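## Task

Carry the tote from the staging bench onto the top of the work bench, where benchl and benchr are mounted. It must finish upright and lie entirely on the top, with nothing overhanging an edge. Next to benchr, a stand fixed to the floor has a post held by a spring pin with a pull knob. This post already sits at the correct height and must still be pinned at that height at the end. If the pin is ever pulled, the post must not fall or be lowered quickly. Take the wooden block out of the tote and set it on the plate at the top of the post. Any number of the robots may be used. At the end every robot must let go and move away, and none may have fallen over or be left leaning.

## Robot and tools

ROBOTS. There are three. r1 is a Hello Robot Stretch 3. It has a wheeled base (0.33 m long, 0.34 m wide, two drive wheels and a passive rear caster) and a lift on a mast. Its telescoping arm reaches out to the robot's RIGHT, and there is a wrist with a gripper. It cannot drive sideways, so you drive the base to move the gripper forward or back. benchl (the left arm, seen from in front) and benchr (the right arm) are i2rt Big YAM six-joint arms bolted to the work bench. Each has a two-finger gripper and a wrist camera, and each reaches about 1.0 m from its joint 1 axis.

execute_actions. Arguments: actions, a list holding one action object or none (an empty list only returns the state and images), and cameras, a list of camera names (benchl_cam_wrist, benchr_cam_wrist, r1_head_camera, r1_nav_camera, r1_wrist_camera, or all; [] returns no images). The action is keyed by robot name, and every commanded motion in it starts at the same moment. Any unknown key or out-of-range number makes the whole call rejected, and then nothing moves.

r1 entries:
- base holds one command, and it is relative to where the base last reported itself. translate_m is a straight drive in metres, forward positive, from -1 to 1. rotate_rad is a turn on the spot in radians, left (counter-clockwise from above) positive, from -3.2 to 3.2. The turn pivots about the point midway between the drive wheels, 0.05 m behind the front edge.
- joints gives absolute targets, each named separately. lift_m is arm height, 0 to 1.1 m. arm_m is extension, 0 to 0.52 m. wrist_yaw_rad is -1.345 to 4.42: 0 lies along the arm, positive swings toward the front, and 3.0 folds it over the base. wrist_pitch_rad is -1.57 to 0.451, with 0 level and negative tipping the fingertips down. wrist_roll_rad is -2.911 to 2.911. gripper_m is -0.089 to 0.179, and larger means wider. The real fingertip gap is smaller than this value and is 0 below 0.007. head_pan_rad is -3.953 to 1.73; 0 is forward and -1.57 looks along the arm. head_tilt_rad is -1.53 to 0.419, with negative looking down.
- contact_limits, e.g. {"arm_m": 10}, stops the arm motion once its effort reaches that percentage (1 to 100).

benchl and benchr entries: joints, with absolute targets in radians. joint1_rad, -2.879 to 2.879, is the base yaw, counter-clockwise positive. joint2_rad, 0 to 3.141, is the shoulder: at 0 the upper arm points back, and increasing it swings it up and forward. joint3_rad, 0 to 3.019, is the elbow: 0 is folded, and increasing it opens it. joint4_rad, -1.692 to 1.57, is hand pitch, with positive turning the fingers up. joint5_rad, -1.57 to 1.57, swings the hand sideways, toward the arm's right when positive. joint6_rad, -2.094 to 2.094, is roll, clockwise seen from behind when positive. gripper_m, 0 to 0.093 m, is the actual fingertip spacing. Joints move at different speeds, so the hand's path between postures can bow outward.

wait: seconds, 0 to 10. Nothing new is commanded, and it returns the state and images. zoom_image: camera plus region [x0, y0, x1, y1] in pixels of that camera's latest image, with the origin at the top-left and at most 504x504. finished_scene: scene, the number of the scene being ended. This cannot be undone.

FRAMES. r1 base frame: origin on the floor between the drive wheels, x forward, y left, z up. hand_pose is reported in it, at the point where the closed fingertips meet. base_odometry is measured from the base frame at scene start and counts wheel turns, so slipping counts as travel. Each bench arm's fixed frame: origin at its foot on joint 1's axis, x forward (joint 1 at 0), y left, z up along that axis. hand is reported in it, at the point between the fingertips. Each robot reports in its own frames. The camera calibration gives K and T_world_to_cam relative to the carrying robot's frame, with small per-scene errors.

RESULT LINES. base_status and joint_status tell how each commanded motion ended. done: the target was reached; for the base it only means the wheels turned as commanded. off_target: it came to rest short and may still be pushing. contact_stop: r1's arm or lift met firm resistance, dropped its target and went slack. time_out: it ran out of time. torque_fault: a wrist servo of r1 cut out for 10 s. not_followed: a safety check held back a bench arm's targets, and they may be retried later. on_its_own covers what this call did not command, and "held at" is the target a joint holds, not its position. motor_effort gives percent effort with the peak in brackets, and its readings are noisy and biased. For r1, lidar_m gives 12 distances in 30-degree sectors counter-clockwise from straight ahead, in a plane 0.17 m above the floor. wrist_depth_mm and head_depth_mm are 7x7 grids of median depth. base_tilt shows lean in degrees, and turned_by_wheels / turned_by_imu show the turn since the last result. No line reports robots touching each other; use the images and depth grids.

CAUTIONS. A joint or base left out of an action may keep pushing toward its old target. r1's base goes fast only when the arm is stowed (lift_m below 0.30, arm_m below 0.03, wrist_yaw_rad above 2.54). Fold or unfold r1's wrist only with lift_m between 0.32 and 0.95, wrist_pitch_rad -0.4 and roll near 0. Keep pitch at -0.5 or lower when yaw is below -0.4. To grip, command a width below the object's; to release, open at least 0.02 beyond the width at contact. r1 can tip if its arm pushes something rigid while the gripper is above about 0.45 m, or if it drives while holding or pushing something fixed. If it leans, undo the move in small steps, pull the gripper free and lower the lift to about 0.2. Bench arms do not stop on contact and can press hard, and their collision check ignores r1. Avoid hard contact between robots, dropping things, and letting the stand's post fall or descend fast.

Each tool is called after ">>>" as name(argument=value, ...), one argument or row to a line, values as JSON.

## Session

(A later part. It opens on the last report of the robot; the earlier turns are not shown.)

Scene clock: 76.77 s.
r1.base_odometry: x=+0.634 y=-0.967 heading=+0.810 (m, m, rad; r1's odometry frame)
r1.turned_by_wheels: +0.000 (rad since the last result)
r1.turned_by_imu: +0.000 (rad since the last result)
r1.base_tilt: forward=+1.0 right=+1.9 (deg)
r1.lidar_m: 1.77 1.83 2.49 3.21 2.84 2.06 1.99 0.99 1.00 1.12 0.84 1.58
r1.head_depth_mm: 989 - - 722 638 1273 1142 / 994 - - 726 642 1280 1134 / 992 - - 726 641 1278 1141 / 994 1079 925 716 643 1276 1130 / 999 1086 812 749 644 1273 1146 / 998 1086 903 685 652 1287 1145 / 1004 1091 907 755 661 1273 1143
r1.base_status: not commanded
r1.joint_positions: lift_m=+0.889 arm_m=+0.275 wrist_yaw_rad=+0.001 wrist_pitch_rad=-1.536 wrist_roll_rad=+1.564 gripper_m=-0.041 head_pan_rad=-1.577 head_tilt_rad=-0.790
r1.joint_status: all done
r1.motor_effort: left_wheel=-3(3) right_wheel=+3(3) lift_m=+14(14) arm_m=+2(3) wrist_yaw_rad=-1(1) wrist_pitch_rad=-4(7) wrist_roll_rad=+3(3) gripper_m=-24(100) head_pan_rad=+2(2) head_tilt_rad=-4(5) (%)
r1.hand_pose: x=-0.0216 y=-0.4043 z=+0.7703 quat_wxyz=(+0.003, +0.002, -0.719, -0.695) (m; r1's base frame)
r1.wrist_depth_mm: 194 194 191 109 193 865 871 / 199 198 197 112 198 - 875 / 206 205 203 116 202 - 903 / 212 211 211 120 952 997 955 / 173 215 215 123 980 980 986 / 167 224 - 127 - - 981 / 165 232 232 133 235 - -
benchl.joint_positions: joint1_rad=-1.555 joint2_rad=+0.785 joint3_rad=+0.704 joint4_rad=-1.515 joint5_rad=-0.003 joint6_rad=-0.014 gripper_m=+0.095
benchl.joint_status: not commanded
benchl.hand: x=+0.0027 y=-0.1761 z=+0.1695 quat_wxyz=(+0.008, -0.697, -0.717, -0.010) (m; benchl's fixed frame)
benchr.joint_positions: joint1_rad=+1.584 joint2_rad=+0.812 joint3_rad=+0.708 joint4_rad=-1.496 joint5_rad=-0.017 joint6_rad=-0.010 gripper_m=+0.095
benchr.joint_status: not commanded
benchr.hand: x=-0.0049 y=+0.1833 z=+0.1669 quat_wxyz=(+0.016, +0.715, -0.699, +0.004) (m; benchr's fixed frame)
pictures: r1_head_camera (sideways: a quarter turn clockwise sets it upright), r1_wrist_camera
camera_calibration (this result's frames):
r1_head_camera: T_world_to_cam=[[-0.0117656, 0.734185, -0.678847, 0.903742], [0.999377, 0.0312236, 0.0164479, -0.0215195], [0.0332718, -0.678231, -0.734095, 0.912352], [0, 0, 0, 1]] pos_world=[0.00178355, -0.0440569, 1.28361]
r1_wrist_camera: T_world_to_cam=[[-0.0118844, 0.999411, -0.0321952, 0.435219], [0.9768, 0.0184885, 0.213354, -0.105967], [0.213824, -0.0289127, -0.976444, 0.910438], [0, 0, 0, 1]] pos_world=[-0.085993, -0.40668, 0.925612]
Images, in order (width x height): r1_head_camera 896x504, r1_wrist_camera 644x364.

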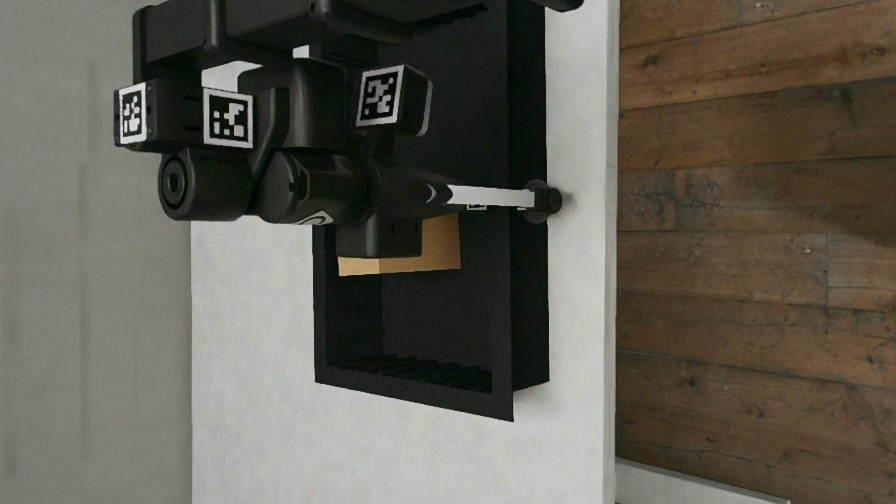

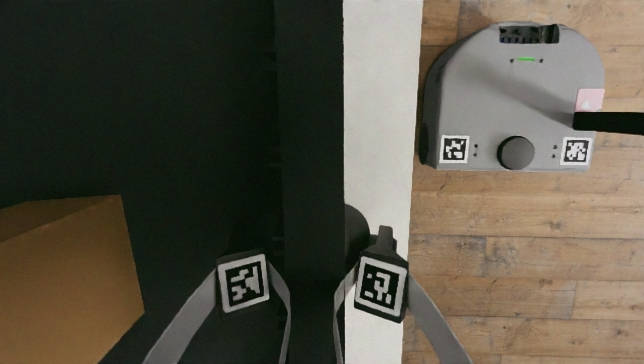

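>>> execute_actions(
  actions=[
    {"r1":{"joints":{"lift_m":0.95,"wrist_pitch_rad":-1.25}}},
  ],
  cameras=["r1_head_camera"],
)

>>> execute_actions(
  actions=[
    {"r1":{"joints":{"lift_m":1.04,"wrist_pitch_rad":-1.0,"arm_m":0.05,"head_pan_rad":1.3,"head_tilt_rad":-0.35}}},
  ],
  cameras=["r1_head_camera","r1_nav_camera","r1_wrist_camera"],
)

Scene clock: 84.53 s.
r1.base_odometry: x=+0.634 y=-0.967 heading=+0.810 (m, m, rad; r1's odometry frame)
r1.turned_by_wheels: +0.000 (rad since the last result)
r1.turned_by_imu: +0.001 (rad since the last result)
r1.base_tilt: forward=+1.0 right=+1.9 (deg)
r1.lidar_m: 1.77 1.83 2.48 3.20 2.84 2.07 1.98 0.99 1.00 1.12 0.84 1.57
r1.head_depth_mm: - 1030 802 627 651 1268 1137 / - - 813 628 652 1274 1134 / 956 - - 634 657 1271 1132 / 994 1086 750 633 656 1278 1134 / 999 1087 820 636 658 1282 1145 / 999 1091 904 705 662 1275 1142 / 1005 1093 911 755 662 1274 1149
r1.base_status: not commanded
r1.joint_positions: lift_m=+0.949 arm_m=+0.275 wrist_yaw_rad=+0.001 wrist_pitch_rad=-1.283 wrist_roll_rad=+1.564 gripper_m=-0.035 head_pan_rad=-1.577 head_tilt_rad=-0.790
r1.joint_status: all done
r1.on_its_own: gripper_m is held at -0.036, not at your -0.042, by its stall guard, which is not easing now
r1.motor_effort: left_wheel=-2(2) right_wheel=+2(3) lift_m=+42(41) arm_m=+2(2) wrist_yaw_rad=-1(1) wrist_pitch_rad=+9(10) wrist_roll_rad=+3(3) gripper_m=-19(21) head_pan_rad=+2(3) head_tilt_rad=-4(4) (%)
r1.hand_pose: x=-0.0215 y=-0.4690 z=+0.8353 quat_wxyz=(+0.003, +0.002, -0.801, -0.599) (m; r1's base frame)
r1.wrist_depth_mm: 259 286 244 119 237 226 808 / 264 295 251 122 243 232 - / 268 302 263 125 253 237 - / 263 246 260 129 257 247 887 / 169 198 253 129 267 255 902 / 176 199 245 136 271 265 926 / 190 323 300 194 288 275 955
benchl.joint_positions: joint1_rad=-1.555 joint2_rad=+0.785 joint3_rad=+0.704 joint4_rad=-1.515 joint5_rad=-0.003 joint6_rad=-0.014 gripper_m=+0.095
benchl.joint_status: not commanded
benchl.hand: x=+0.0027 y=-0.1761 z=+0.1695 quat_wxyz=(+0.008, -0.697, -0.717, -0.010) (m; benchl's fixed frame)
benchr.joint_positions: joint1_rad=+1.584 joint2_rad=+0.812 joint3_rad=+0.708 joint4_rad=-1.496 joint5_rad=-0.017 joint6_rad=-0.010 gripper_m=+0.095
benchr.joint_status: not commanded
benchr.hand: x=-0.0049 y=+0.1833 z=+0.1669 quat_wxyz=(+0.016, +0.715, -0.699, +0.004) (m; benchr's fixed frame)
pictures: r1_head_camera (sideways: a quarter turn clockwise sets it upright)
camera_calibration (this result's frames):
r1_head_camera: T_world_to_cam=[[-0.0117656, 0.734185, -0.678847, 0.903742], [0.999377, 0.0312235, 0.0164479, -0.0215195], [0.0332717, -0.678231, -0.734095, 0.912352], [0, 0, 0, 1]] pos_world=[0.00178355, -0.0440569, 1.28361]
Images, in order (width x height): r1_head_camera 896x504.

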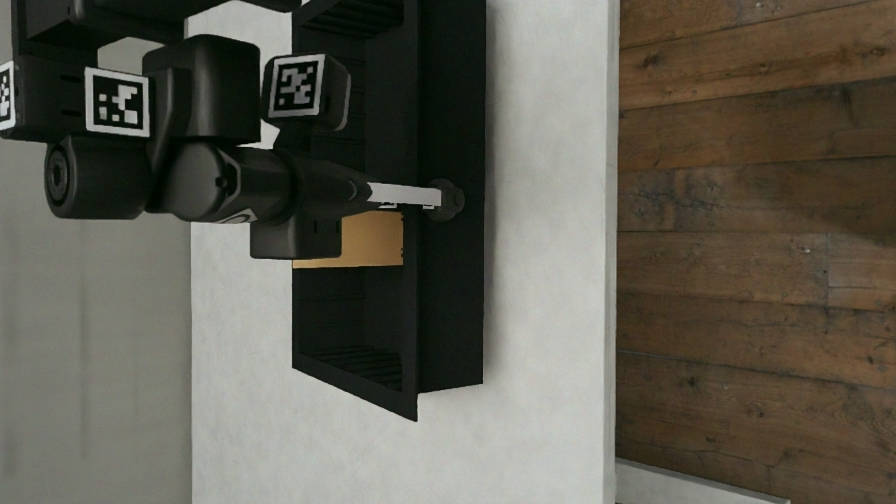

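Scene clock: 87.43 s.
r1.base_odometry: x=+0.634 y=-0.967 heading=+0.810 (m, m, rad; r1's odometry frame)
r1.turned_by_wheels: +0.000 (rad since the last result)
r1.turned_by_imu: +0.001 (rad since the last result)
r1.base_tilt: forward=+1.1 right=+2.0 (deg)
r1.lidar_m: 1.76 1.82 2.48 3.21 2.85 2.07 1.99 0.99 1.00 1.12 0.84 1.58
r1.head_depth_mm: 3001 3010 3154 3030 2223 1733 1411 / 3280 3527 3817 3192 2234 1739 1419 / 3273 3510 3686 3196 2229 1733 1420 / 3248 3466 3733 3208 2252 1733 1400 / 3093 3368 3527 3189 2254 1730 1412 / 3040 3212 3486 3218 2263 1746 1425 / 3040 3144 3436 3187 2234 1740 1418
r1.base_status: not commanded
r1.joint_positions: lift_m=+1.039 arm_m=+0.050 wrist_yaw_rad=+0.001 wrist_pitch_rad=-1.065 wrist_roll_rad=+1.566 gripper_m=-0.035 head_pan_rad=+1.293 head_tilt_rad=-0.359
r1.joint_status: wrist_pitch_rad off_target (ended at -1.065, target -1.000); the others done
r1.on_its_own: gripper_m is held at -0.036, not at your -0.042, by its stall guard, which is not easing now
r1.motor_effort: left_wheel=-3(3) right_wheel=+2(2) lift_m=+42(45) arm_m=-2(3) wrist_yaw_rad=-1(1) wrist_pitch_rad=+18(20) wrist_roll_rad=+2(3) gripper_m=-21(22) head_pan_rad=+2(30) head_tilt_rad=+4(30) (%)
r1.hand_pose: x=-0.0214 y=-0.2981 z=+0.9420 quat_wxyz=(+0.003, +0.001, -0.861, -0.508) (m; r1's base frame)
r1.wrist_depth_mm: 455 302 277 123 - 930 834 / 664 313 283 126 - 968 - / 704 316 292 156 - 989 - / 751 247 273 162 - - 879 / 742 203 248 134 - - 908 / 803 206 239 138 - - 970 / 817 336 333 181 - - 968
benchl.joint_positions: joint1_rad=-1.555 joint2_rad=+0.785 joint3_rad=+0.704 joint4_rad=-1.515 joint5_rad=-0.003 joint6_rad=-0.014 gripper_m=+0.095
benchl.joint_status: not commanded
benchl.hand: x=+0.0027 y=-0.1761 z=+0.1695 quat_wxyz=(+0.008, -0.697, -0.717, -0.010) (m; benchl's fixed frame)
benchr.joint_positions: joint1_rad=+1.584 joint2_rad=+0.812 joint3_rad=+0.708 joint4_rad=-1.496 joint5_rad=-0.017 joint6_rad=-0.010 gripper_m=+0.095
benchr.joint_status: not commanded
benchr.hand: x=-0.0049 y=+0.1833 z=+0.1669 quat_wxyz=(+0.016, +0.715, -0.699, +0.004) (m; benchr's fixed frame)
pictures: r1_head_camera (sideways: a quarter turn clockwise sets it upright), r1_nav_camera (sideways: a quarter turn counterclockwise sets it upright), r1_wrist_camera
camera_calibration (this result's frames):
r1_head_camera: T_world_to_cam=[[-0.0896678, -0.372596, -0.923651, 1.22338], [-0.971938, 0.235238, -0.000538535, 0.0126155], [0.217479, 0.897683, -0.383233, 0.454763], [0, 0, 0, 1]] pos_world=[0.0230579, 0.0446259, 1.30427]
r1_nav_camera: T_world_to_cam=[[0.082946, 0.336444, 0.938043, -1.17974], [0.95503, -0.295719, 0.0216162, 0.0192449], [0.28467, 0.894067, -0.345843, 0.408218], [0, 0, 0, 1]] pos_world=[-0.0367321, 0.0376334, 1.24741]
r1_wrist_camera: T_world_to_cam=[[-0.0104378, 0.875706, -0.482731, 0.722175], [0.976715, 0.112384, 0.182753, -0.0878408], [0.214289, -0.469583, -0.856488, 0.836702], [0, 0, 0, 1]] pos_world=[-0.0859626, -0.22964, 1.0813]
Images, in order (width x height): r1_head_camera 896x504, r1_nav_camera 672x504, r1_wrist_camera 644x364.

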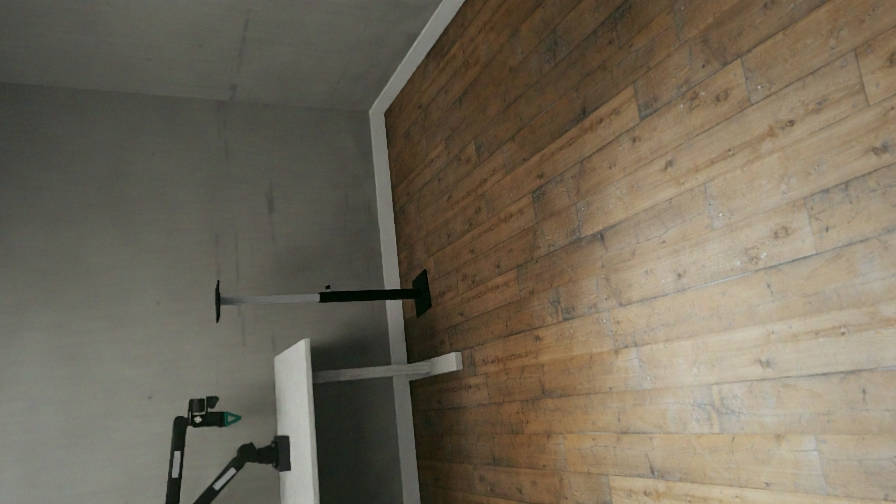

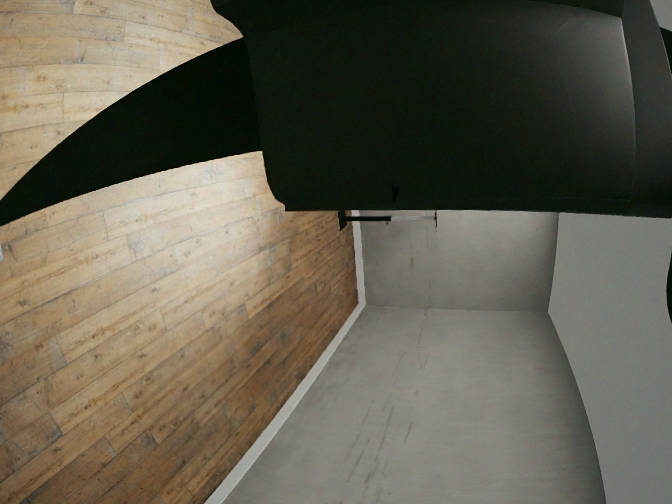

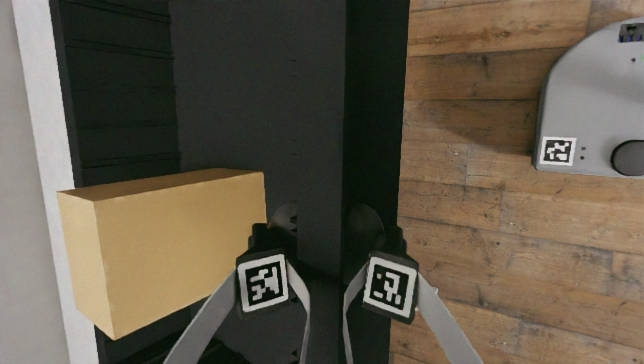

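>>> execute_actions(
  actions=[
    {"r1":{"base":{"rotate_rad":1.59},"joints":{"head_pan_rad":-1.57,"head_tilt_rad":-0.7}}},
  ],
  cameras=[],
)

>>> execute_actions(
  actions=[
    {"r1":{"base":{"translate_m":1.0}}},
  ],
  cameras=["r1_head_camera"],
)

>>> execute_actions(
  actions=[
    {"r1":{"base":{"translate_m":1.0}}},
  ],
  cameras=[],
)

>>> execute_actions(
  actions=[
    {"r1":{"base":{"translate_m":0.6}}},
  ],
  cameras=[],
)

>>> execute_actions(
  actions=[
    {"r1":{"base":{"rotate_rad":1.515}}},
  ],
  cameras=["r1_head_camera","benchr_cam_wrist"],
)

Scene clock: 105.93 s.
r1.base_odometry: x=+0.634 y=-0.967 heading=+2.400 (m, m, rad; r1's odometry frame)
r1.turned_by_wheels: +1.590 (rad since the last result)
r1.turned_by_imu: +1.608 (rad since the last result)
r1.base_tilt: forward=+1.1 right=+1.9 (deg)
r1.lidar_m: 3.19 2.81 2.06 1.99 0.99 1.00 1.12 0.84 1.59 1.77 1.83 2.51
r1.head_depth_mm: 1477 - - - 415 1289 1171 / 1498 - - - 418 1308 1170 / 1501 - 1938 - - 1312 1170 / 1530 1729 1950 494 425 1321 1183 / 1559 1760 1942 623 437 1322 1180 / 1552 1764 1966 579 434 1326 1184 / 1558 1767 2040 1887 437 1354 1177
r1.base_status: done
r1.joint_positions: lift_m=+1.039 arm_m=+0.050 wrist_yaw_rad=+0.001 wrist_pitch_rad=-1.065 wrist_roll_rad=+1.568 gripper_m=-0.035 head_pan_rad=-1.563 head_tilt_rad=-0.691
r1.joint_status: all done
r1.on_its_own: gripper_m is held at -0.036, not at your -0.042, by its stall guard, which is not easing now
r1.motor_effort: left_wheel=-3(7) right_wheel=+4(7) lift_m=+42(42) arm_m=-2(2) wrist_yaw_rad=-1(1) wrist_pitch_rad=+19(18) wrist_roll_rad=+0(2) gripper_m=-22(22) head_pan_rad=-2(32) head_tilt_rad=-4(26) (%)
r1.hand_pose: x=-0.0214 y=-0.2981 z=+0.9420 quat_wxyz=(+0.002, +0.001, -0.861, -0.508) (m; r1's base frame)
r1.wrist_depth_mm: - 302 272 122 - 935 856 / - 308 284 125 - 956 - / - 316 294 154 - - - / - 237 271 161 - - 931 / - 204 246 134 - - 899 / - 205 242 139 - - 954 / - 333 335 182 - - 941
benchl.joint_positions: joint1_rad=-1.555 joint2_rad=+0.785 joint3_rad=+0.704 joint4_rad=-1.515 joint5_rad=-0.003 joint6_rad=-0.014 gripper_m=+0.095
benchl.joint_status: not commanded
benchl.hand: x=+0.0027 y=-0.1761 z=+0.1695 quat_wxyz=(+0.008, -0.697, -0.717, -0.010) (m; benchl's fixed frame)
benchr.joint_positions: joint1_rad=+1.584 joint2_rad=+0.812 joint3_rad=+0.708 joint4_rad=-1.496 joint5_rad=-0.017 joint6_rad=-0.010 gripper_m=+0.095
benchr.joint_status: not commanded
benchr.hand: x=-0.0049 y=+0.1833 z=+0.1669 quat_wxyz=(+0.016, +0.715, -0.699, +0.004) (m; benchr's fixed frame)
pictures: none
No camera images: the call's "cameras" was empty. Leave "cameras" out to get every camera's image.

Scene clock: 117.17 s.
r1.base_odometry: x=-0.103 y=-0.291 heading=+2.400 (m, m, rad; r1's odometry frame)
r1.turned_by_wheels: +0.000 (rad since the last result)
r1.turned_by_imu: +0.002 (rad since the last result)
r1.base_tilt: forward=+1.1 right=+1.9 (deg)
r1.lidar_m: 2.21 2.43 2.06 1.98 2.07 1.83 2.11 1.75 1.83 1.77 1.84 2.37
r1.head_depth_mm: 1477 - - - 416 1279 1167 / 1499 - - - 420 1306 1167 / 1516 - 1950 - - 1307 1175 / 1537 1737 1951 493 425 1305 1170 / 1553 1737 1947 622 437 1311 1179 / 1544 1756 1966 568 432 1320 1172 / 1571 1744 2023 1872 436 1342 1177
r1.base_status: done
r1.joint_positions: lift_m=+1.039 arm_m=+0.050 wrist_yaw_rad=+0.001 wrist_pitch_rad=-1.065 wrist_roll_rad=+1.568 gripper_m=-0.035 head_pan_rad=-1.563 head_tilt_rad=-0.691
r1.joint_status: not commanded
r1.on_its_own: gripper_m is held at -0.036, not at your -0.042, by its stall guard, which is not easing now
r1.motor_effort: left_wheel=-3(5) right_wheel=+3(8) lift_m=+42(42) arm_m=-2(2) wrist_yaw_rad=-1(1) wrist_pitch_rad=+18(18) wrist_roll_rad=+0(0) gripper_m=-22(21) head_pan_rad=-3(2) head_tilt_rad=-5(4) (%)
r1.hand_pose: x=-0.0214 y=-0.2981 z=+0.9420 quat_wxyz=(+0.002, +0.001, -0.861, -0.508) (m; r1's base frame)
r1.wrist_depth_mm: - 305 274 122 - 920 855 / - 312 283 127 - 950 - / - 315 297 155 - 956 - / - 248 273 162 - - 924 / - 203 246 134 - - 910 / - 205 239 139 - - 920 / - 335 330 181 - - 963
benchl.joint_positions: joint1_rad=-1.555 joint2_rad=+0.785 joint3_rad=+0.704 joint4_rad=-1.515 joint5_rad=-0.003 joint6_rad=-0.014 gripper_m=+0.095
benchl.joint_status: not commanded
benchl.hand: x=+0.0027 y=-0.1761 z=+0.1695 quat_wxyz=(+0.008, -0.697, -0.717, -0.010) (m; benchl's fixed frame)
benchr.joint_positions: joint1_rad=+1.584 joint2_rad=+0.812 joint3_rad=+0.708 joint4_rad=-1.496 joint5_rad=-0.017 joint6_rad=-0.010 gripper_m=+0.095
benchr.joint_status: not commanded
benchr.hand: x=-0.0049 y=+0.1833 z=+0.1669 quat_wxyz=(+0.016, +0.715, -0.699, +0.004) (m; benchr's fixed frame)
pictures: r1_head_camera (sideways: a quarter turn clockwise sets it upright)
camera_calibration (this result's frames):
r1_head_camera: T_world_to_cam=[[-0.0212192, 0.662996, -0.748322, 0.994341], [0.998847, 0.0462973, 0.0126954, -0.0166328], [0.0430622, -0.74719, -0.663214, 0.820104], [0, 0, 0, 1]] pos_world=[0.00239719, -0.045701, 1.2882]
Images, in order (width x height): r1_head_camera 896x504.

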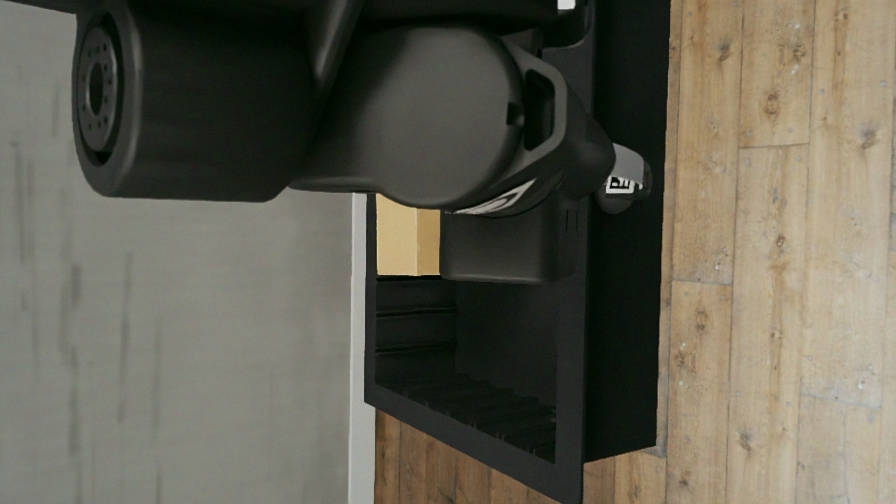

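Scene clock: 128.40 s.
r1.base_odometry: x=-0.840 y=+0.384 heading=+2.400 (m, m, rad; r1's odometry frame)
r1.turned_by_wheels: +0.000 (rad since the last result)
r1.turned_by_imu: +0.002 (rad since the last result)
r1.base_tilt: forward=+1.1 right=+1.9 (deg)
r1.lidar_m: 1.23 1.58 2.06 1.99 2.07 2.77 2.71 2.51 1.84 1.77 1.84 1.41
r1.head_depth_mm: 1478 - - - 416 1273 1166 / 1495 - - - 420 1316 1169 / 1504 - 1928 - - 1312 1167 / 1534 1725 1949 493 424 1308 1174 / 1544 1739 1975 620 437 1308 1173 / 1559 1762 1962 568 431 1314 1178 / 1571 1768 2019 1890 435 1342 1190
r1.base_status: done
r1.joint_positions: lift_m=+1.039 arm_m=+0.050 wrist_yaw_rad=+0.001 wrist_pitch_rad=-1.065 wrist_roll_rad=+1.568 gripper_m=-0.035 head_pan_rad=-1.563 head_tilt_rad=-0.691
r1.joint_status: not commanded
r1.on_its_own: gripper_m is held at -0.036, not at your -0.042, by its stall guard, which is not easing now
r1.motor_effort: left_wheel=-3(4) right_wheel=+3(8) lift_m=+42(42) arm_m=-2(2) wrist_yaw_rad=-1(1) wrist_pitch_rad=+18(18) wrist_roll_rad=+1(0) gripper_m=-21(20) head_pan_rad=-3(3) head_tilt_rad=-4(4) (%)
r1.hand_pose: x=-0.0214 y=-0.2981 z=+0.9420 quat_wxyz=(+0.002, +0.001, -0.861, -0.508) (m; r1's base frame)
r1.wrist_depth_mm: - 302 275 122 988 941 850 / - 309 287 127 - 958 - / - 315 294 157 - 982 - / - 248 272 162 - - 899 / - 203 248 134 - - 925 / - 205 239 139 - - 920 / - 335 332 181 - - 983
benchl.joint_positions: joint1_rad=-1.555 joint2_rad=+0.785 joint3_rad=+0.704 joint4_rad=-1.515 joint5_rad=-0.003 joint6_rad=-0.014 gripper_m=+0.095
benchl.joint_status: not commanded
benchl.hand: x=+0.0027 y=-0.1761 z=+0.1695 quat_wxyz=(+0.008, -0.697, -0.717, -0.010) (m; benchl's fixed frame)
benchr.joint_positions: joint1_rad=+1.584 joint2_rad=+0.812 joint3_rad=+0.708 joint4_rad=-1.496 joint5_rad=-0.017 joint6_rad=-0.010 gripper_m=+0.095
benchr.joint_status: not commanded
benchr.hand: x=-0.0049 y=+0.1833 z=+0.1669 quat_wxyz=(+0.016, +0.715, -0.699, +0.004) (m; benchr's fixed frame)
pictures: none
No camera images: the call's "cameras" was empty. Leave "cameras" out to get every camera's image.

Scene clock: 135.63 s.
r1.base_odometry: x=-1.282 y=+0.790 heading=+2.400 (m, m, rad; r1's odometry frame)
r1.turned_by_wheels: +0.000 (rad since the last result)
r1.turned_by_imu: +0.001 (rad since the last result)
r1.base_tilt: forward=+1.1 right=+1.9 (deg)
r1.lidar_m: 1.05 1.09 1.18 1.98 2.06 2.82 3.30 2.51 1.84 1.77 1.49 0.65
r1.head_depth_mm: 1480 - - - 417 1279 1170 / 1505 - - - 419 1308 1172 / 1505 - 1929 - - 1308 1168 / 1540 1720 1966 494 425 1316 1175 / 1558 1737 1961 622 436 1320 1174 / 1551 1752 1961 569 432 1322 1179 / 1562 1766 2033 1888 437 1343 1182
r1.base_status: done
r1.joint_positions: lift_m=+1.039 arm_m=+0.050 wrist_yaw_rad=+0.001 wrist_pitch_rad=-1.065 wrist_roll_rad=+1.568 gripper_m=-0.035 head_pan_rad=-1.563 head_tilt_rad=-0.691
r1.joint_status: not commanded
r1.on_its_own: gripper_m is held at -0.036, not at your -0.042, by its stall guard, which is not easing now
r1.motor_effort: left_wheel=-2(4) right_wheel=+3(7) lift_m=+42(42) arm_m=-2(2) wrist_yaw_rad=-1(1) wrist_pitch_rad=+18(18) wrist_roll_rad=+0(0) gripper_m=-21(21) head_pan_rad=-2(3) head_tilt_rad=-4(4) (%)
r1.hand_pose: x=-0.0214 y=-0.2981 z=+0.9420 quat_wxyz=(+0.002, +0.001, -0.861, -0.508) (m; r1's base frame)
r1.wrist_depth_mm: - 305 276 122 - 945 848 / - 307 285 127 - 958 - / - 315 297 156 - 939 - / - 249 273 162 - - 903 / - 202 247 134 - 999 895 / - 205 242 140 - - 942 / - 334 333 180 - - 941
benchl.joint_positions: joint1_rad=-1.555 joint2_rad=+0.785 joint3_rad=+0.704 joint4_rad=-1.515 joint5_rad=-0.003 joint6_rad=-0.014 gripper_m=+0.095
benchl.joint_status: not commanded
benchl.hand: x=+0.0027 y=-0.1761 z=+0.1695 quat_wxyz=(+0.008, -0.697, -0.717, -0.010) (m; benchl's fixed frame)
benchr.joint_positions: joint1_rad=+1.584 joint2_rad=+0.812 joint3_rad=+0.708 joint4_rad=-1.496 joint5_rad=-0.017 joint6_rad=-0.010 gripper_m=+0.095
benchr.joint_status: not commanded
benchr.hand: x=-0.0049 y=+0.1833 z=+0.1669 quat_wxyz=(+0.016, +0.715, -0.699, +0.004) (m; benchr's fixed frame)
pictures: none
No camera images: the call's "cameras" was empty. Leave "cameras" out to get every camera's image.

Scene clock: 138.97 s.
r1.base_odometry: x=-1.282 y=+0.790 heading=-2.369 (m, m, rad; r1's odometry frame)
r1.turned_by_wheels: +1.515 (rad since the last result)
r1.turned_by_imu: +1.531 (rad since the last result)
r1.base_tilt: forward=+1.1 right=+1.9 (deg)
r1.lidar_m: 1.98 2.03 2.65 3.29 2.68 1.87 1.77 1.60 0.65 0.65 1.07 1.18
r1.head_depth_mm: 881 - - - 416 568 1169 / 641 - - - 418 580 1139 / 638 - 1033 - - 581 1178 / 905 1018 1047 494 426 580 1176 / 902 985 807 622 438 584 1163 / 908 748 1015 579 433 583 1155 / 884 1017 1052 839 437 596 1158
r1.base_status: done
r1.joint_positions: lift_m=+1.039 arm_m=+0.050 wrist_yaw_rad=+0.001 wrist_pitch_rad=-1.065 wrist_roll_rad=+1.569 gripper_m=-0.035 head_pan_rad=-1.563 head_tilt_rad=-0.691
r1.joint_status: not commanded
r1.on_its_own: gripper_m is held at -0.036, not at your -0.042, by its stall guard, which is not easing now
r1.motor_effort: left_wheel=-3(8) right_wheel=+4(9) lift_m=+42(42) arm_m=-2(2) wrist_yaw_rad=-1(0) wrist_pitch_rad=+18(18) wrist_roll_rad=+0(0) gripper_m=-21(22) head_pan_rad=-3(3) head_tilt_rad=-4(4) (%)
r1.hand_pose: x=-0.0214 y=-0.2981 z=+0.9420 quat_wxyz=(+0.001, +0.001, -0.861, -0.508) (m; r1's base frame)
r1.wrist_depth_mm: 458 302 276 121 323 949 848 / 694 306 284 125 336 948 - / 671 317 293 155 345 990 - / 684 238 270 161 360 967 905 / 503 203 247 134 373 - 937 / 459 206 240 139 388 - 923 / 748 332 332 182 393 - 956
benchl.joint_positions: joint1_rad=-1.555 joint2_rad=+0.785 joint3_rad=+0.704 joint4_rad=-1.515 joint5_rad=-0.003 joint6_rad=-0.014 gripper_m=+0.095
benchl.joint_status: not commanded
benchl.hand: x=+0.0027 y=-0.1761 z=+0.1695 quat_wxyz=(+0.008, -0.697, -0.717, -0.010) (m; benchl's fixed frame)
benchr.joint_positions: joint1_rad=+1.584 joint2_rad=+0.812 joint3_rad=+0.708 joint4_rad=-1.496 joint5_rad=-0.017 joint6_rad=-0.010 gripper_m=+0.095
benchr.joint_status: not commanded
benchr.hand: x=-0.0049 y=+0.1833 z=+0.1669 quat_wxyz=(+0.016, +0.715, -0.699, +0.004) (m; benchr's fixed frame)
pictures: benchr_cam_wrist, r1_head_camera (sideways: a quarter turn clockwise sets it upright)
camera_calibration (this result's frames):
r1_head_camera: T_world_to_cam=[[-0.0211804, 0.663018, -0.748303, 0.994316], [0.99885, 0.0462382, 0.0126964, -0.0166342], [0.0430182, -0.747174, -0.663235, 0.820131], [0, 0, 0, 1]] pos_world=[0.0023945, -0.0457004, 1.2882]
Images, in order (width x height): benchr_cam_wrist 504x504, r1_head_camera 896x504.

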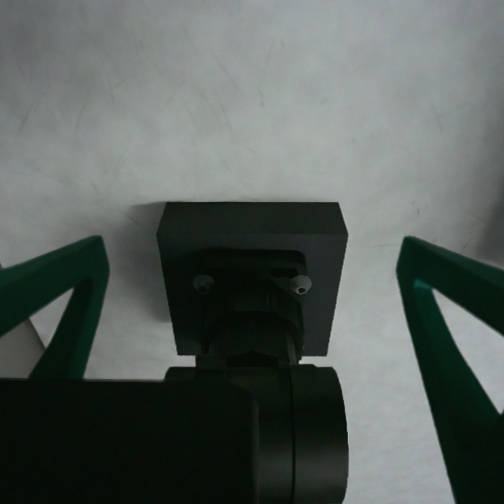

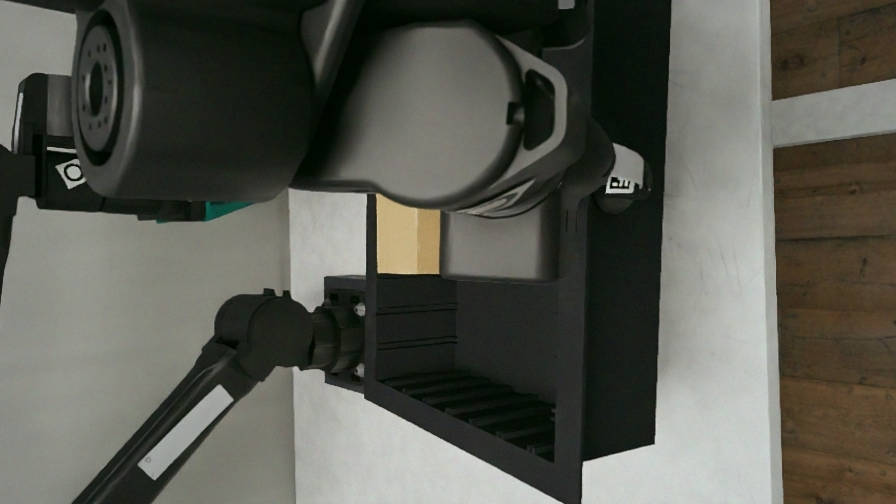

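>>> execute_actions(
  actions=[
    {"r1":{"joints":{"arm_m":0.17,"lift_m":0.95,"wrist_pitch_rad":-1.15}}},
  ],
  cameras=["r1_head_camera"],
)

>>> execute_actions(
  actions=[
    {"r1":{"joints":{"arm_m":0.2,"lift_m":0.912,"wrist_pitch_rad":-1.3}}},
  ],
  cameras=["r1_head_camera","r1_wrist_camera"],
)

Scene clock: 148.77 s.
r1.base_odometry: x=-1.282 y=+0.790 heading=-2.369 (m, m, rad; r1's odometry frame)
r1.turned_by_wheels: +0.000 (rad since the last result)
r1.turned_by_imu: +0.001 (rad since the last result)
r1.base_tilt: forward=+1.1 right=+2.0 (deg)
r1.lidar_m: 1.98 2.03 2.65 3.30 2.68 1.87 1.77 1.60 0.65 0.65 1.07 1.18
r1.head_depth_mm: 907 989 - - 553 589 1170 / 648 978 - - 555 591 1133 / 651 698 - - 559 593 1164 / 899 1017 1042 759 565 594 1173 / 904 976 842 760 568 595 1151 / 901 749 1015 815 572 597 1158 / 885 1013 1055 845 695 595 1160
r1.base_status: not commanded
r1.joint_positions: lift_m=+0.950 arm_m=+0.170 wrist_yaw_rad=+0.001 wrist_pitch_rad=-1.199 wrist_roll_rad=+1.569 gripper_m=-0.035 head_pan_rad=-1.563 head_tilt_rad=-0.691
r1.joint_status: all done
r1.on_its_own: gripper_m is held at -0.036, not at your -0.042, by its stall guard, which is not easing now
r1.motor_effort: left_wheel=-3(3) right_wheel=+3(3) lift_m=+17(41) arm_m=+3(4) wrist_yaw_rad=+0(1) wrist_pitch_rad=+14(16) wrist_roll_rad=+0(0) gripper_m=-20(22) head_pan_rad=-3(2) head_tilt_rad=-4(4) (%)
r1.hand_pose: x=-0.0215 y=-0.3850 z=+0.8415 quat_wxyz=(+0.001, +0.001, -0.825, -0.565) (m; r1's base frame)
r1.wrist_depth_mm: 263 298 266 121 235 229 792 / 275 311 272 124 244 236 - / 284 318 284 128 251 237 - / 287 249 268 163 258 247 852 / 211 202 248 134 265 258 874 / 372 205 242 139 274 266 875 / 383 330 320 185 290 273 932
benchl.joint_positions: joint1_rad=-1.555 joint2_rad=+0.785 joint3_rad=+0.704 joint4_rad=-1.515 joint5_rad=-0.003 joint6_rad=-0.014 gripper_m=+0.095
benchl.joint_status: not commanded
benchl.hand: x=+0.0027 y=-0.1761 z=+0.1695 quat_wxyz=(+0.008, -0.697, -0.717, -0.010) (m; benchl's fixed frame)
benchr.joint_positions: joint1_rad=+1.584 joint2_rad=+0.812 joint3_rad=+0.708 joint4_rad=-1.496 joint5_rad=-0.017 joint6_rad=-0.010 gripper_m=+0.095
benchr.joint_status: not commanded
benchr.hand: x=-0.0049 y=+0.1833 z=+0.1669 quat_wxyz=(+0.016, +0.715, -0.699, +0.004) (m; benchr's fixed frame)
pictures: r1_head_camera (sideways: a quarter turn clockwise sets it upright)
camera_calibration (this result's frames):
r1_head_camera: T_world_to_cam=[[-0.0211795, 0.663058, -0.748269, 0.994271], [0.99885, 0.0462358, 0.0126985, -0.0166368], [0.0430166, -0.747139, -0.663274, 0.820182], [0, 0, 0, 1]] pos_world=[0.00239441, -0.0456997, 1.2882]
Images, in order (width x height): r1_head_camera 896x504.

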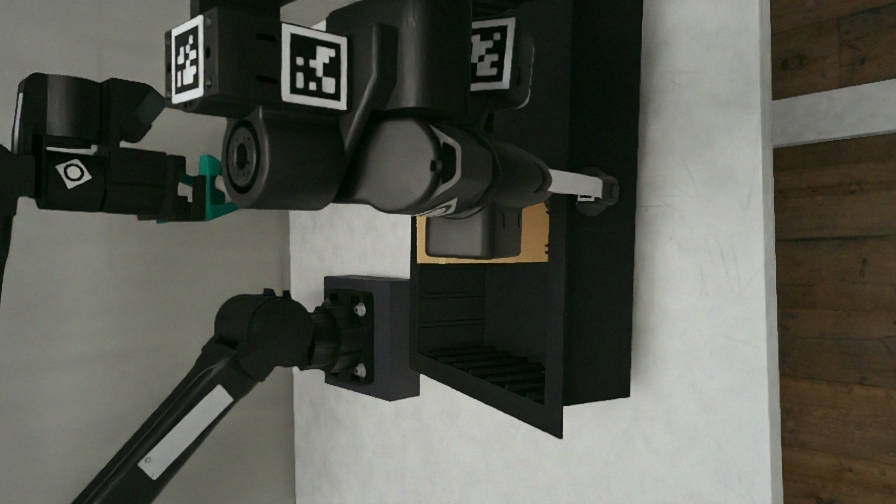

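Scene clock: 149.97 s.
r1.base_odometry: x=-1.282 y=+0.790 heading=-2.369 (m, m, rad; r1's odometry frame)
r1.turned_by_wheels: +0.000 (rad since the last result)
r1.turned_by_imu: +0.000 (rad since the last result)
r1.base_tilt: forward=+1.1 right=+1.9 (deg)
r1.lidar_m: 1.98 2.03 2.65 3.29 2.69 1.87 1.77 1.60 0.65 0.65 1.07 1.18
r1.head_depth_mm: 912 1007 - 743 589 591 1172 / 651 1003 - - 589 590 1131 / 649 713 - - 590 592 1171 / 900 1018 1044 772 611 595 1175 / 901 978 841 772 616 594 1155 / 899 751 1017 812 623 595 1154 / 890 1013 1056 843 698 596 1160
r1.base_status: not commanded
r1.joint_positions: lift_m=+0.913 arm_m=+0.200 wrist_yaw_rad=+0.001 wrist_pitch_rad=-1.307 wrist_roll_rad=+1.569 gripper_m=-0.035 head_pan_rad=-1.563 head_tilt_rad=-0.691
r1.joint_status: all done
r1.on_its_own: gripper_m is held at -0.036, not at your -0.042, by its stall guard, which is not easing now
r1.motor_effort: left_wheel=-3(3) right_wheel=+3(4) lift_m=+13(18) arm_m=+3(4) wrist_yaw_rad=-1(0) wrist_pitch_rad=+2(13) wrist_roll_rad=+0(0) gripper_m=-17(21) head_pan_rad=-3(3) head_tilt_rad=-4(4) (%)
r1.hand_pose: x=-0.0215 y=-0.3880 z=+0.7976 quat_wxyz=(+0.001, +0.001, -0.794, -0.608) (m; r1's base frame)
r1.wrist_depth_mm: 258 244 219 114 207 197 803 / 269 253 227 118 213 202 - / 277 260 233 123 218 207 - / 266 240 243 127 226 213 840 / 166 204 248 129 230 221 852 / 166 205 261 134 234 230 894 / 167 290 265 140 248 237 923
benchl.joint_positions: joint1_rad=-1.555 joint2_rad=+0.785 joint3_rad=+0.704 joint4_rad=-1.515 joint5_rad=-0.003 joint6_rad=-0.014 gripper_m=+0.095
benchl.joint_status: not commanded
benchl.hand: x=+0.0027 y=-0.1761 z=+0.1695 quat_wxyz=(+0.008, -0.697, -0.717, -0.010) (m; benchl's fixed frame)
benchr.joint_positions: joint1_rad=+1.584 joint2_rad=+0.812 joint3_rad=+0.708 joint4_rad=-1.496 joint5_rad=-0.017 joint6_rad=-0.010 gripper_m=+0.095
benchr.joint_status: not commanded
benchr.hand: x=-0.0049 y=+0.1833 z=+0.1669 quat_wxyz=(+0.016, +0.715, -0.699, +0.004) (m; benchr's fixed frame)
pictures: r1_head_camera (sideways: a quarter turn clockwise sets it upright), r1_wrist_camera
camera_calibration (this result's frames):
r1_head_camera: T_world_to_cam=[[-0.0211794, 0.66306, -0.748266, 0.994268], [0.99885, 0.0462356, 0.0126986, -0.016637], [0.0430165, -0.747137, -0.663277, 0.820186], [0, 0, 0, 1]] pos_world=[0.00239441, -0.0456997, 1.2882]
r1_wrist_camera: T_world_to_cam=[[-0.00698087, 0.965869, -0.258936, 0.587784], [0.976814, 0.0619955, 0.204917, -0.0884993], [0.213976, -0.251502, -0.943907, 0.82515], [0, 0, 0, 1]] pos_world=[-0.086012, -0.354709, 0.949199]
Images, in order (width x height): r1_head_camera 896x504, r1_wrist_camera 644x364.

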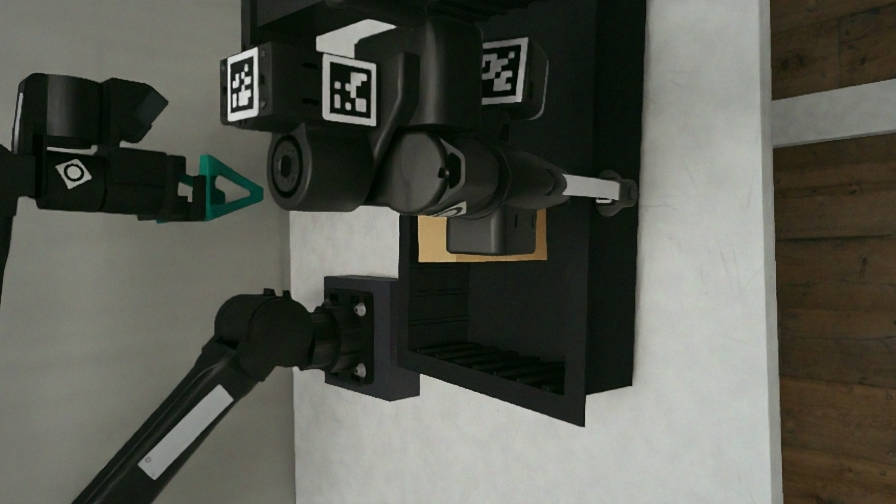

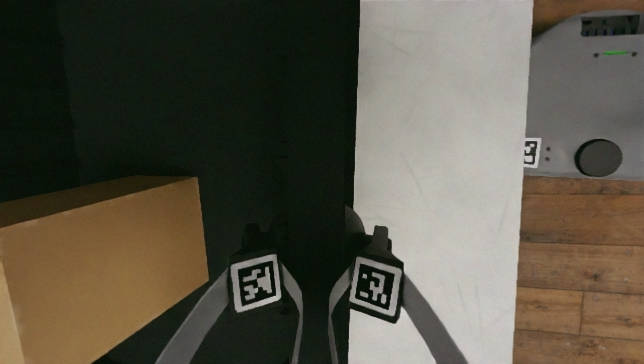

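Nearly down. Lower a bit and release.

>>> execute_actions(
  actions=[
    {"r1":{"joints":{"lift_m":0.895}}},
  ],
  cameras=[],
)

>>> execute_actions(
  actions=[
    {"r1":{"joints":{"gripper_m":0.1}}},
  ],
  cameras=["r1_wrist_camera"],
)

>>> execute_actions(
  actions=[
    {"r1":{"joints":{"lift_m":1.06,"arm_m":0.19}}},
  ],
  cameras=["r1_head_camera"],
)

Scene clock: 159.23 s.
r1.base_odometry: x=-1.282 y=+0.790 heading=-2.369 (m, m, rad; r1's odometry frame)
r1.turned_by_wheels: +0.000 (rad since the last result)
r1.turned_by_imu: +0.001 (rad since the last result)
r1.base_tilt: forward=+1.1 right=+1.9 (deg)
r1.lidar_m: 1.98 2.03 2.65 3.32 2.68 1.86 1.77 1.59 0.65 0.65 1.07 1.18
r1.head_depth_mm: 906 1021 - - 645 592 1167 / 650 1018 - - 609 591 1141 / 648 713 1108 - 612 593 1174 / 901 1012 1047 763 623 593 1174 / 905 980 838 777 685 596 1152 / 895 753 1015 814 633 597 1156 / 881 1005 1055 839 696 598 1160
r1.base_status: not commanded
r1.joint_positions: lift_m=+0.896 arm_m=+0.200 wrist_yaw_rad=+0.001 wrist_pitch_rad=-1.307 wrist_roll_rad=+1.569 gripper_m=-0.035 head_pan_rad=-1.563 head_tilt_rad=-0.691
r1.joint_status: all done
r1.on_its_own: gripper_m is held at -0.036, not at your -0.042, by its stall guard, which is not easing now
r1.motor_effort: left_wheel=-3(3) right_wheel=+3(3) lift_m=+14(16) arm_m=+3(3) wrist_yaw_rad=-1(1) wrist_pitch_rad=+2(1) wrist_roll_rad=+0(0) gripper_m=-19(19) head_pan_rad=-3(2) head_tilt_rad=-5(4) (%)
r1.hand_pose: x=-0.0215 y=-0.3880 z=+0.7805 quat_wxyz=(+0.001, +0.001, -0.794, -0.608) (m; r1's base frame)
r1.wrist_depth_mm: 248 228 214 115 191 181 - / 258 240 220 118 197 184 - / 265 247 227 122 203 190 - / 266 238 236 125 210 198 844 / 164 205 245 129 213 203 867 / 164 206 251 134 218 211 906 / 164 245 260 141 232 215 902
benchl.joint_positions: joint1_rad=-1.555 joint2_rad=+0.785 joint3_rad=+0.704 joint4_rad=-1.515 joint5_rad=-0.003 joint6_rad=-0.014 gripper_m=+0.095
benchl.joint_status: not commanded
benchl.hand: x=+0.0027 y=-0.1761 z=+0.1695 quat_wxyz=(+0.008, -0.697, -0.717, -0.010) (m; benchl's fixed frame)
benchr.joint_positions: joint1_rad=+1.584 joint2_rad=+0.812 joint3_rad=+0.708 joint4_rad=-1.496 joint5_rad=-0.017 joint6_rad=-0.010 gripper_m=+0.095
benchr.joint_status: not commanded
benchr.hand: x=-0.0049 y=+0.1833 z=+0.1669 quat_wxyz=(+0.016, +0.715, -0.699, +0.004) (m; benchr's fixed frame)
pictures: none
No camera images: the call's "cameras" was empty. Leave "cameras" out to get every camera's image.

Scene clock: 161.07 s.
r1.base_odometry: x=-1.282 y=+0.790 heading=-2.369 (m, m, rad; r1's odometry frame)
r1.turned_by_wheels: +0.000 (rad since the last result)
r1.turned_by_imu: +0.000 (rad since the last result)
r1.base_tilt: forward=+1.1 right=+1.9 (deg)
r1.lidar_m: 1.99 2.03 2.65 3.31 2.68 1.88 1.77 1.60 0.65 0.65 1.07 1.18
r1.head_depth_mm: 910 1022 - - 644 592 1171 / 652 1021 - - 609 591 1144 / 649 713 1099 - 613 582 1174 / 899 1014 1047 765 622 593 1176 / 900 982 837 774 693 596 1162 / 899 755 1022 817 634 595 1160 / 888 1008 1062 842 695 598 1158
r1.base_status: not commanded
r1.joint_positions: lift_m=+0.896 arm_m=+0.200 wrist_yaw_rad=+0.001 wrist_pitch_rad=-1.304 wrist_roll_rad=+1.569 gripper_m=+0.100 head_pan_rad=-1.563 head_tilt_rad=-0.691
r1.joint_status: all done
r1.motor_effort: left_wheel=-3(3) right_wheel=+3(3) lift_m=+15(15) arm_m=+3(3) wrist_yaw_rad=-1(1) wrist_pitch_rad=+1(2) wrist_roll_rad=+0(0) gripper_m=+1(82) head_pan_rad=-3(3) head_tilt_rad=-5(4) (%)
r1.hand_pose: x=-0.0215 y=-0.3886 z=+0.7806 quat_wxyz=(+0.001, +0.001, -0.795, -0.607) (m; r1's base frame)
r1.wrist_depth_mm: 249 234 217 118 191 181 765 / 255 240 223 122 196 186 - / 265 248 230 125 203 191 - / 267 237 240 129 208 196 842 / 164 194 241 135 217 203 858 / 162 186 251 139 224 899 892 / 159 283 264 143 228 217 894
benchl.joint_positions: joint1_rad=-1.555 joint2_rad=+0.785 joint3_rad=+0.704 joint4_rad=-1.515 joint5_rad=-0.003 joint6_rad=-0.014 gripper_m=+0.095
benchl.joint_status: not commanded
benchl.hand: x=+0.0027 y=-0.1761 z=+0.1695 quat_wxyz=(+0.008, -0.697, -0.717, -0.010) (m; benchl's fixed frame)
benchr.joint_positions: joint1_rad=+1.584 joint2_rad=+0.812 joint3_rad=+0.708 joint4_rad=-1.496 joint5_rad=-0.017 joint6_rad=-0.010 gripper_m=+0.095
benchr.joint_status: not commanded
benchr.hand: x=-0.0049 y=+0.1833 z=+0.1669 quat_wxyz=(+0.016, +0.715, -0.699, +0.004) (m; benchr's fixed frame)
pictures: r1_wrist_camera
camera_calibration (this result's frames):
r1_wrist_camera: T_world_to_cam=[[-0.00698208, 0.965307, -0.261025, 0.585395], [0.976814, 0.0624402, 0.204784, -0.0847145], [0.213978, -0.253543, -0.943361, 0.807792], [0, 0, 0, 1]] pos_world=[-0.0860118, -0.354985, 0.93219]
Images, in order (width x height): r1_wrist_camera 644x364.

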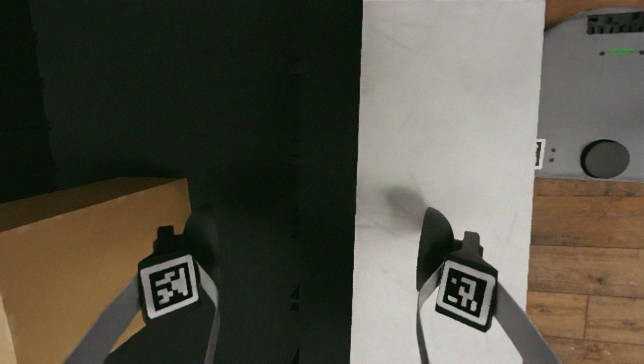

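Scene clock: 163.40 s.
r1.base_odometry: x=-1.282 y=+0.790 heading=-2.369 (m, m, rad; r1's odometry frame)
r1.turned_by_wheels: +0.000 (rad since the last result)
r1.turned_by_imu: +0.000 (rad since the last result)
r1.base_tilt: forward=+1.1 right=+1.9 (deg)
r1.lidar_m: 1.98 2.03 2.65 3.31 2.68 1.87 1.77 1.60 0.65 0.65 1.07 1.18
r1.head_depth_mm: - - - 758 686 590 1172 / - - 966 778 689 593 1134 / - - - 673 614 593 1171 / 898 997 978 748 685 593 1167 / 900 980 839 771 694 594 1153 / 903 750 1015 815 632 596 1154 / 886 1009 1055 838 699 600 1168
r1.base_status: not commanded
r1.joint_positions: lift_m=+1.059 arm_m=+0.190 wrist_yaw_rad=+0.001 wrist_pitch_rad=-1.304 wrist_roll_rad=+1.569 gripper_m=+0.100 head_pan_rad=-1.563 head_tilt_rad=-0.691
r1.joint_status: all done
r1.motor_effort: left_wheel=-3(3) right_wheel=+3(3) lift_m=+38(35) arm_m=-2(4) wrist_yaw_rad=-1(0) wrist_pitch_rad=+1(1) wrist_roll_rad=+0(0) gripper_m=+0(1) head_pan_rad=-3(3) head_tilt_rad=-4(4) (%)
r1.hand_pose: x=-0.0215 y=-0.3794 z=+0.9445 quat_wxyz=(+0.001, +0.001, -0.795, -0.607) (m; r1's base frame)
r1.wrist_depth_mm: 459 362 389 368 337 977 885 / 480 367 406 375 346 961 - / 495 395 416 387 360 - - / 508 370 329 398 369 - 980 / 484 385 382 409 385 - - / 440 458 445 422 399 - - / 453 521 381 351 417 - -
benchl.joint_positions: joint1_rad=-1.555 joint2_rad=+0.785 joint3_rad=+0.704 joint4_rad=-1.515 joint5_rad=-0.003 joint6_rad=-0.014 gripper_m=+0.095
benchl.joint_status: not commanded
benchl.hand: x=+0.0027 y=-0.1761 z=+0.1695 quat_wxyz=(+0.008, -0.697, -0.717, -0.010) (m; benchl's fixed frame)
benchr.joint_positions: joint1_rad=+1.584 joint2_rad=+0.812 joint3_rad=+0.708 joint4_rad=-1.496 joint5_rad=-0.017 joint6_rad=-0.010 gripper_m=+0.095
benchr.joint_status: not commanded
benchr.hand: x=-0.0049 y=+0.1833 z=+0.1669 quat_wxyz=(+0.016, +0.715, -0.699, +0.004) (m; benchr's fixed frame)
pictures: r1_head_camera (sideways: a quarter turn clockwise sets it upright)
camera_calibration (this result's frames):
r1_head_camera: T_world_to_cam=[[-0.0211794, 0.66306, -0.748266, 0.994268], [0.99885, 0.0462356, 0.0126986, -0.016637], [0.0430165, -0.747137, -0.663277, 0.820186], [0, 0, 0, 1]] pos_world=[0.00239441, -0.0456997, 1.2882]
Images, in order (width x height): r1_head_camera 896x504.

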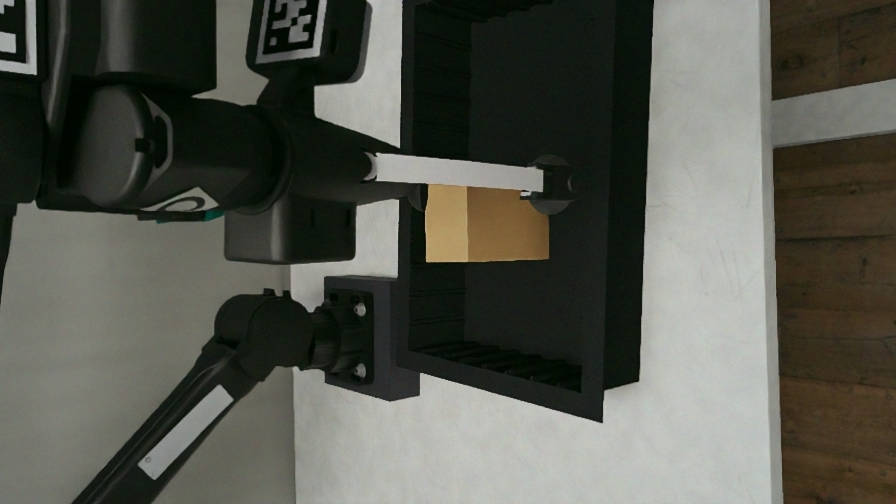

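>>> execute_actions(
  actions=[
    {"r1":{"joints":{"arm_m":0.0,"wrist_pitch_rad":-1.55,"head_pan_rad":-2.2,"head_tilt_rad":-0.5}}},
  ],
  cameras=[],
)

>>> execute_actions(
  actions=[
    {"r1":{"base":{"translate_m":0.5}},"benchr":{"joints":{"joint1_rad":0.5,"joint2_rad":1.12,"joint3_rad":1.13,"joint4_rad":-1.57,"joint6_rad":-1.07}}},
  ],
  cameras=["r1_head_camera","benchr_cam_wrist"],
)

Scene clock: 179.90 s.
r1.base_odometry: x=-1.282 y=+0.790 heading=-2.369 (m, m, rad; r1's odometry frame)
r1.turned_by_wheels: +0.000 (rad since the last result)
r1.turned_by_imu: +0.001 (rad since the last result)
r1.base_tilt: forward=+1.1 right=+1.9 (deg)
r1.lidar_m: 1.98 2.03 2.66 3.30 2.68 1.87 1.77 1.59 0.65 0.65 1.07 1.18
r1.head_depth_mm: 1367 - - - 1796 1508 1279 / 1260 - - - 1910 1465 1246 / 1171 - - - - - - / 1094 - - - - - - / 1024 - - - - - - / 955 - - - - - - / 908 - - - - - -
r1.base_status: not commanded
r1.joint_positions: lift_m=+1.059 arm_m=+0.000 wrist_yaw_rad=+0.001 wrist_pitch_rad=-1.542 wrist_roll_rad=+1.569 gripper_m=+0.100 head_pan_rad=-2.193 head_tilt_rad=-0.507
r1.joint_status: all done
r1.motor_effort: left_wheel=-3(4) right_wheel=+3(3) lift_m=+37(37) arm_m=-2(1) wrist_yaw_rad=+0(1) wrist_pitch_rad=-2(0) wrist_roll_rad=+0(0) gripper_m=+1(0) head_pan_rad=-3(23) head_tilt_rad=+3(19) (%)
r1.hand_pose: x=-0.0215 y=-0.1283 z=+0.9413 quat_wxyz=(+0.001, +0.001, -0.717, -0.697) (m; r1's base frame)
r1.wrist_depth_mm: 336 360 - - - - - / 338 370 - - - - - / 341 377 - - - - - / 353 401 - - - - - / 360 407 - - - - - / 372 416 - - - - - / 348 439 - - - - -
benchl.joint_positions: joint1_rad=-1.555 joint2_rad=+0.785 joint3_rad=+0.704 joint4_rad=-1.515 joint5_rad=-0.003 joint6_rad=-0.014 gripper_m=+0.095
benchl.joint_status: not commanded
benchl.hand: x=+0.0027 y=-0.1761 z=+0.1695 quat_wxyz=(+0.008, -0.697, -0.717, -0.010) (m; benchl's fixed frame)
benchr.joint_positions: joint1_rad=+1.584 joint2_rad=+0.812 joint3_rad=+0.708 joint4_rad=-1.496 joint5_rad=-0.017 joint6_rad=-0.010 gripper_m=+0.095
benchr.joint_status: not commanded
benchr.hand: x=-0.0049 y=+0.1833 z=+0.1669 quat_wxyz=(+0.016, +0.715, -0.699, +0.004) (m; benchr's fixed frame)
pictures: none
No camera images: the call's "cameras" was empty. Leave "cameras" out to get every camera's image.

Scene clock: 186.20 s.
r1.base_odometry: x=-1.640 y=+0.441 heading=-2.369 (m, m, rad; r1's odometry frame)
r1.turned_by_wheels: +0.000 (rad since the last result)
r1.turned_by_imu: +0.002 (rad since the last result)
r1.base_tilt: forward=+1.1 right=+2.0 (deg)
r1.lidar_m: 1.49 1.52 2.00 3.71 3.42 2.40 2.27 0.90 0.92 1.02 0.77 0.79
r1.head_depth_mm: 1320 - - - 769 710 1247 / 556 - - - 850 658 1238 / 583 - - - - - - / 614 - - - - - - / 640 - - - - - - / 668 - - - - - - / 681 - - - - - -
r1.base_status: done
r1.joint_positions: lift_m=+1.059 arm_m=+0.000 wrist_yaw_rad=+0.001 wrist_pitch_rad=-1.542 wrist_roll_rad=+1.569 gripper_m=+0.100 head_pan_rad=-2.193 head_tilt_rad=-0.507
r1.joint_status: not commanded
r1.motor_effort: left_wheel=-3(4) right_wheel=+3(7) lift_m=+38(38) arm_m=-2(2) wrist_yaw_rad=-1(0) wrist_pitch_rad=-3(2) wrist_roll_rad=+0(0) gripper_m=+0(1) head_pan_rad=-4(3) head_tilt_rad=+3(3) (%)
r1.hand_pose: x=-0.0215 y=-0.1283 z=+0.9413 quat_wxyz=(+0.001, +0.001, -0.717, -0.697) (m; r1's base frame)
r1.wrist_depth_mm: 361 361 - - - - - / 376 374 - - - - - / 385 381 - - - - - / 398 393 - - - - - / 419 406 - - - - - / 423 422 - - - - - / 440 440 442 - - - -
benchl.joint_positions: joint1_rad=-1.555 joint2_rad=+0.785 joint3_rad=+0.704 joint4_rad=-1.515 joint5_rad=-0.003 joint6_rad=-0.014 gripper_m=+0.095
benchl.joint_status: not commanded
benchl.hand: x=+0.0027 y=-0.1761 z=+0.1695 quat_wxyz=(+0.008, -0.697, -0.717, -0.010) (m; benchl's fixed frame)
benchr.joint_positions: joint1_rad=+0.508 joint2_rad=+1.121 joint3_rad=+1.094 joint4_rad=-1.558 joint5_rad=-0.017 joint6_rad=-1.060 gripper_m=+0.095
benchr.joint_status: all done
benchr.hand: x=+0.2580 y=+0.1464 z=+0.2451 quat_wxyz=(+0.004, +0.706, -0.708, -0.010) (m; benchr's fixed frame)
pictures: benchr_cam_wrist, r1_head_camera (sideways: a quarter turn clockwise sets it upright)
camera_calibration (this result's frames):
benchr_cam_wrist: T_world_to_cam=[[0.999811, -0.0027957, -0.0192411, -0.252413], [0.00879651, -0.817495, 0.575868, -0.0171867], [-0.0173394, -0.575929, -0.817316, 0.414947], [0, 0, 0, 1]] pos_world=[0.259712, 0.224224, 0.344183]
r1_head_camera: T_world_to_cam=[[0.287049, 0.427838, -0.857063, 1.13422], [0.83541, -0.549601, 0.00544118, -0.00619386], [-0.468715, -0.717561, -0.515182, 0.630646], [0, 0, 0, 1]] pos_world=[-0.0248099, -0.0361407, 1.29703]
Images, in order (width x height): benchr_cam_wrist 504x504, r1_head_camera 896x504.

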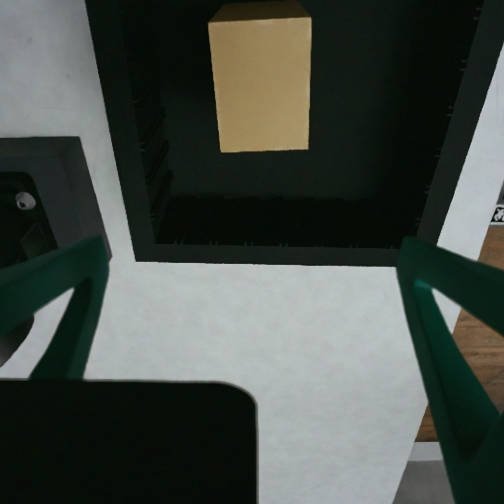

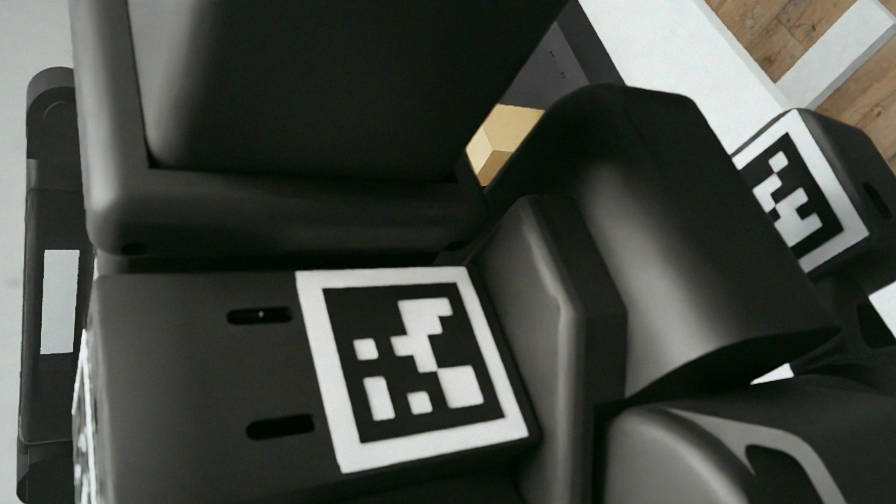

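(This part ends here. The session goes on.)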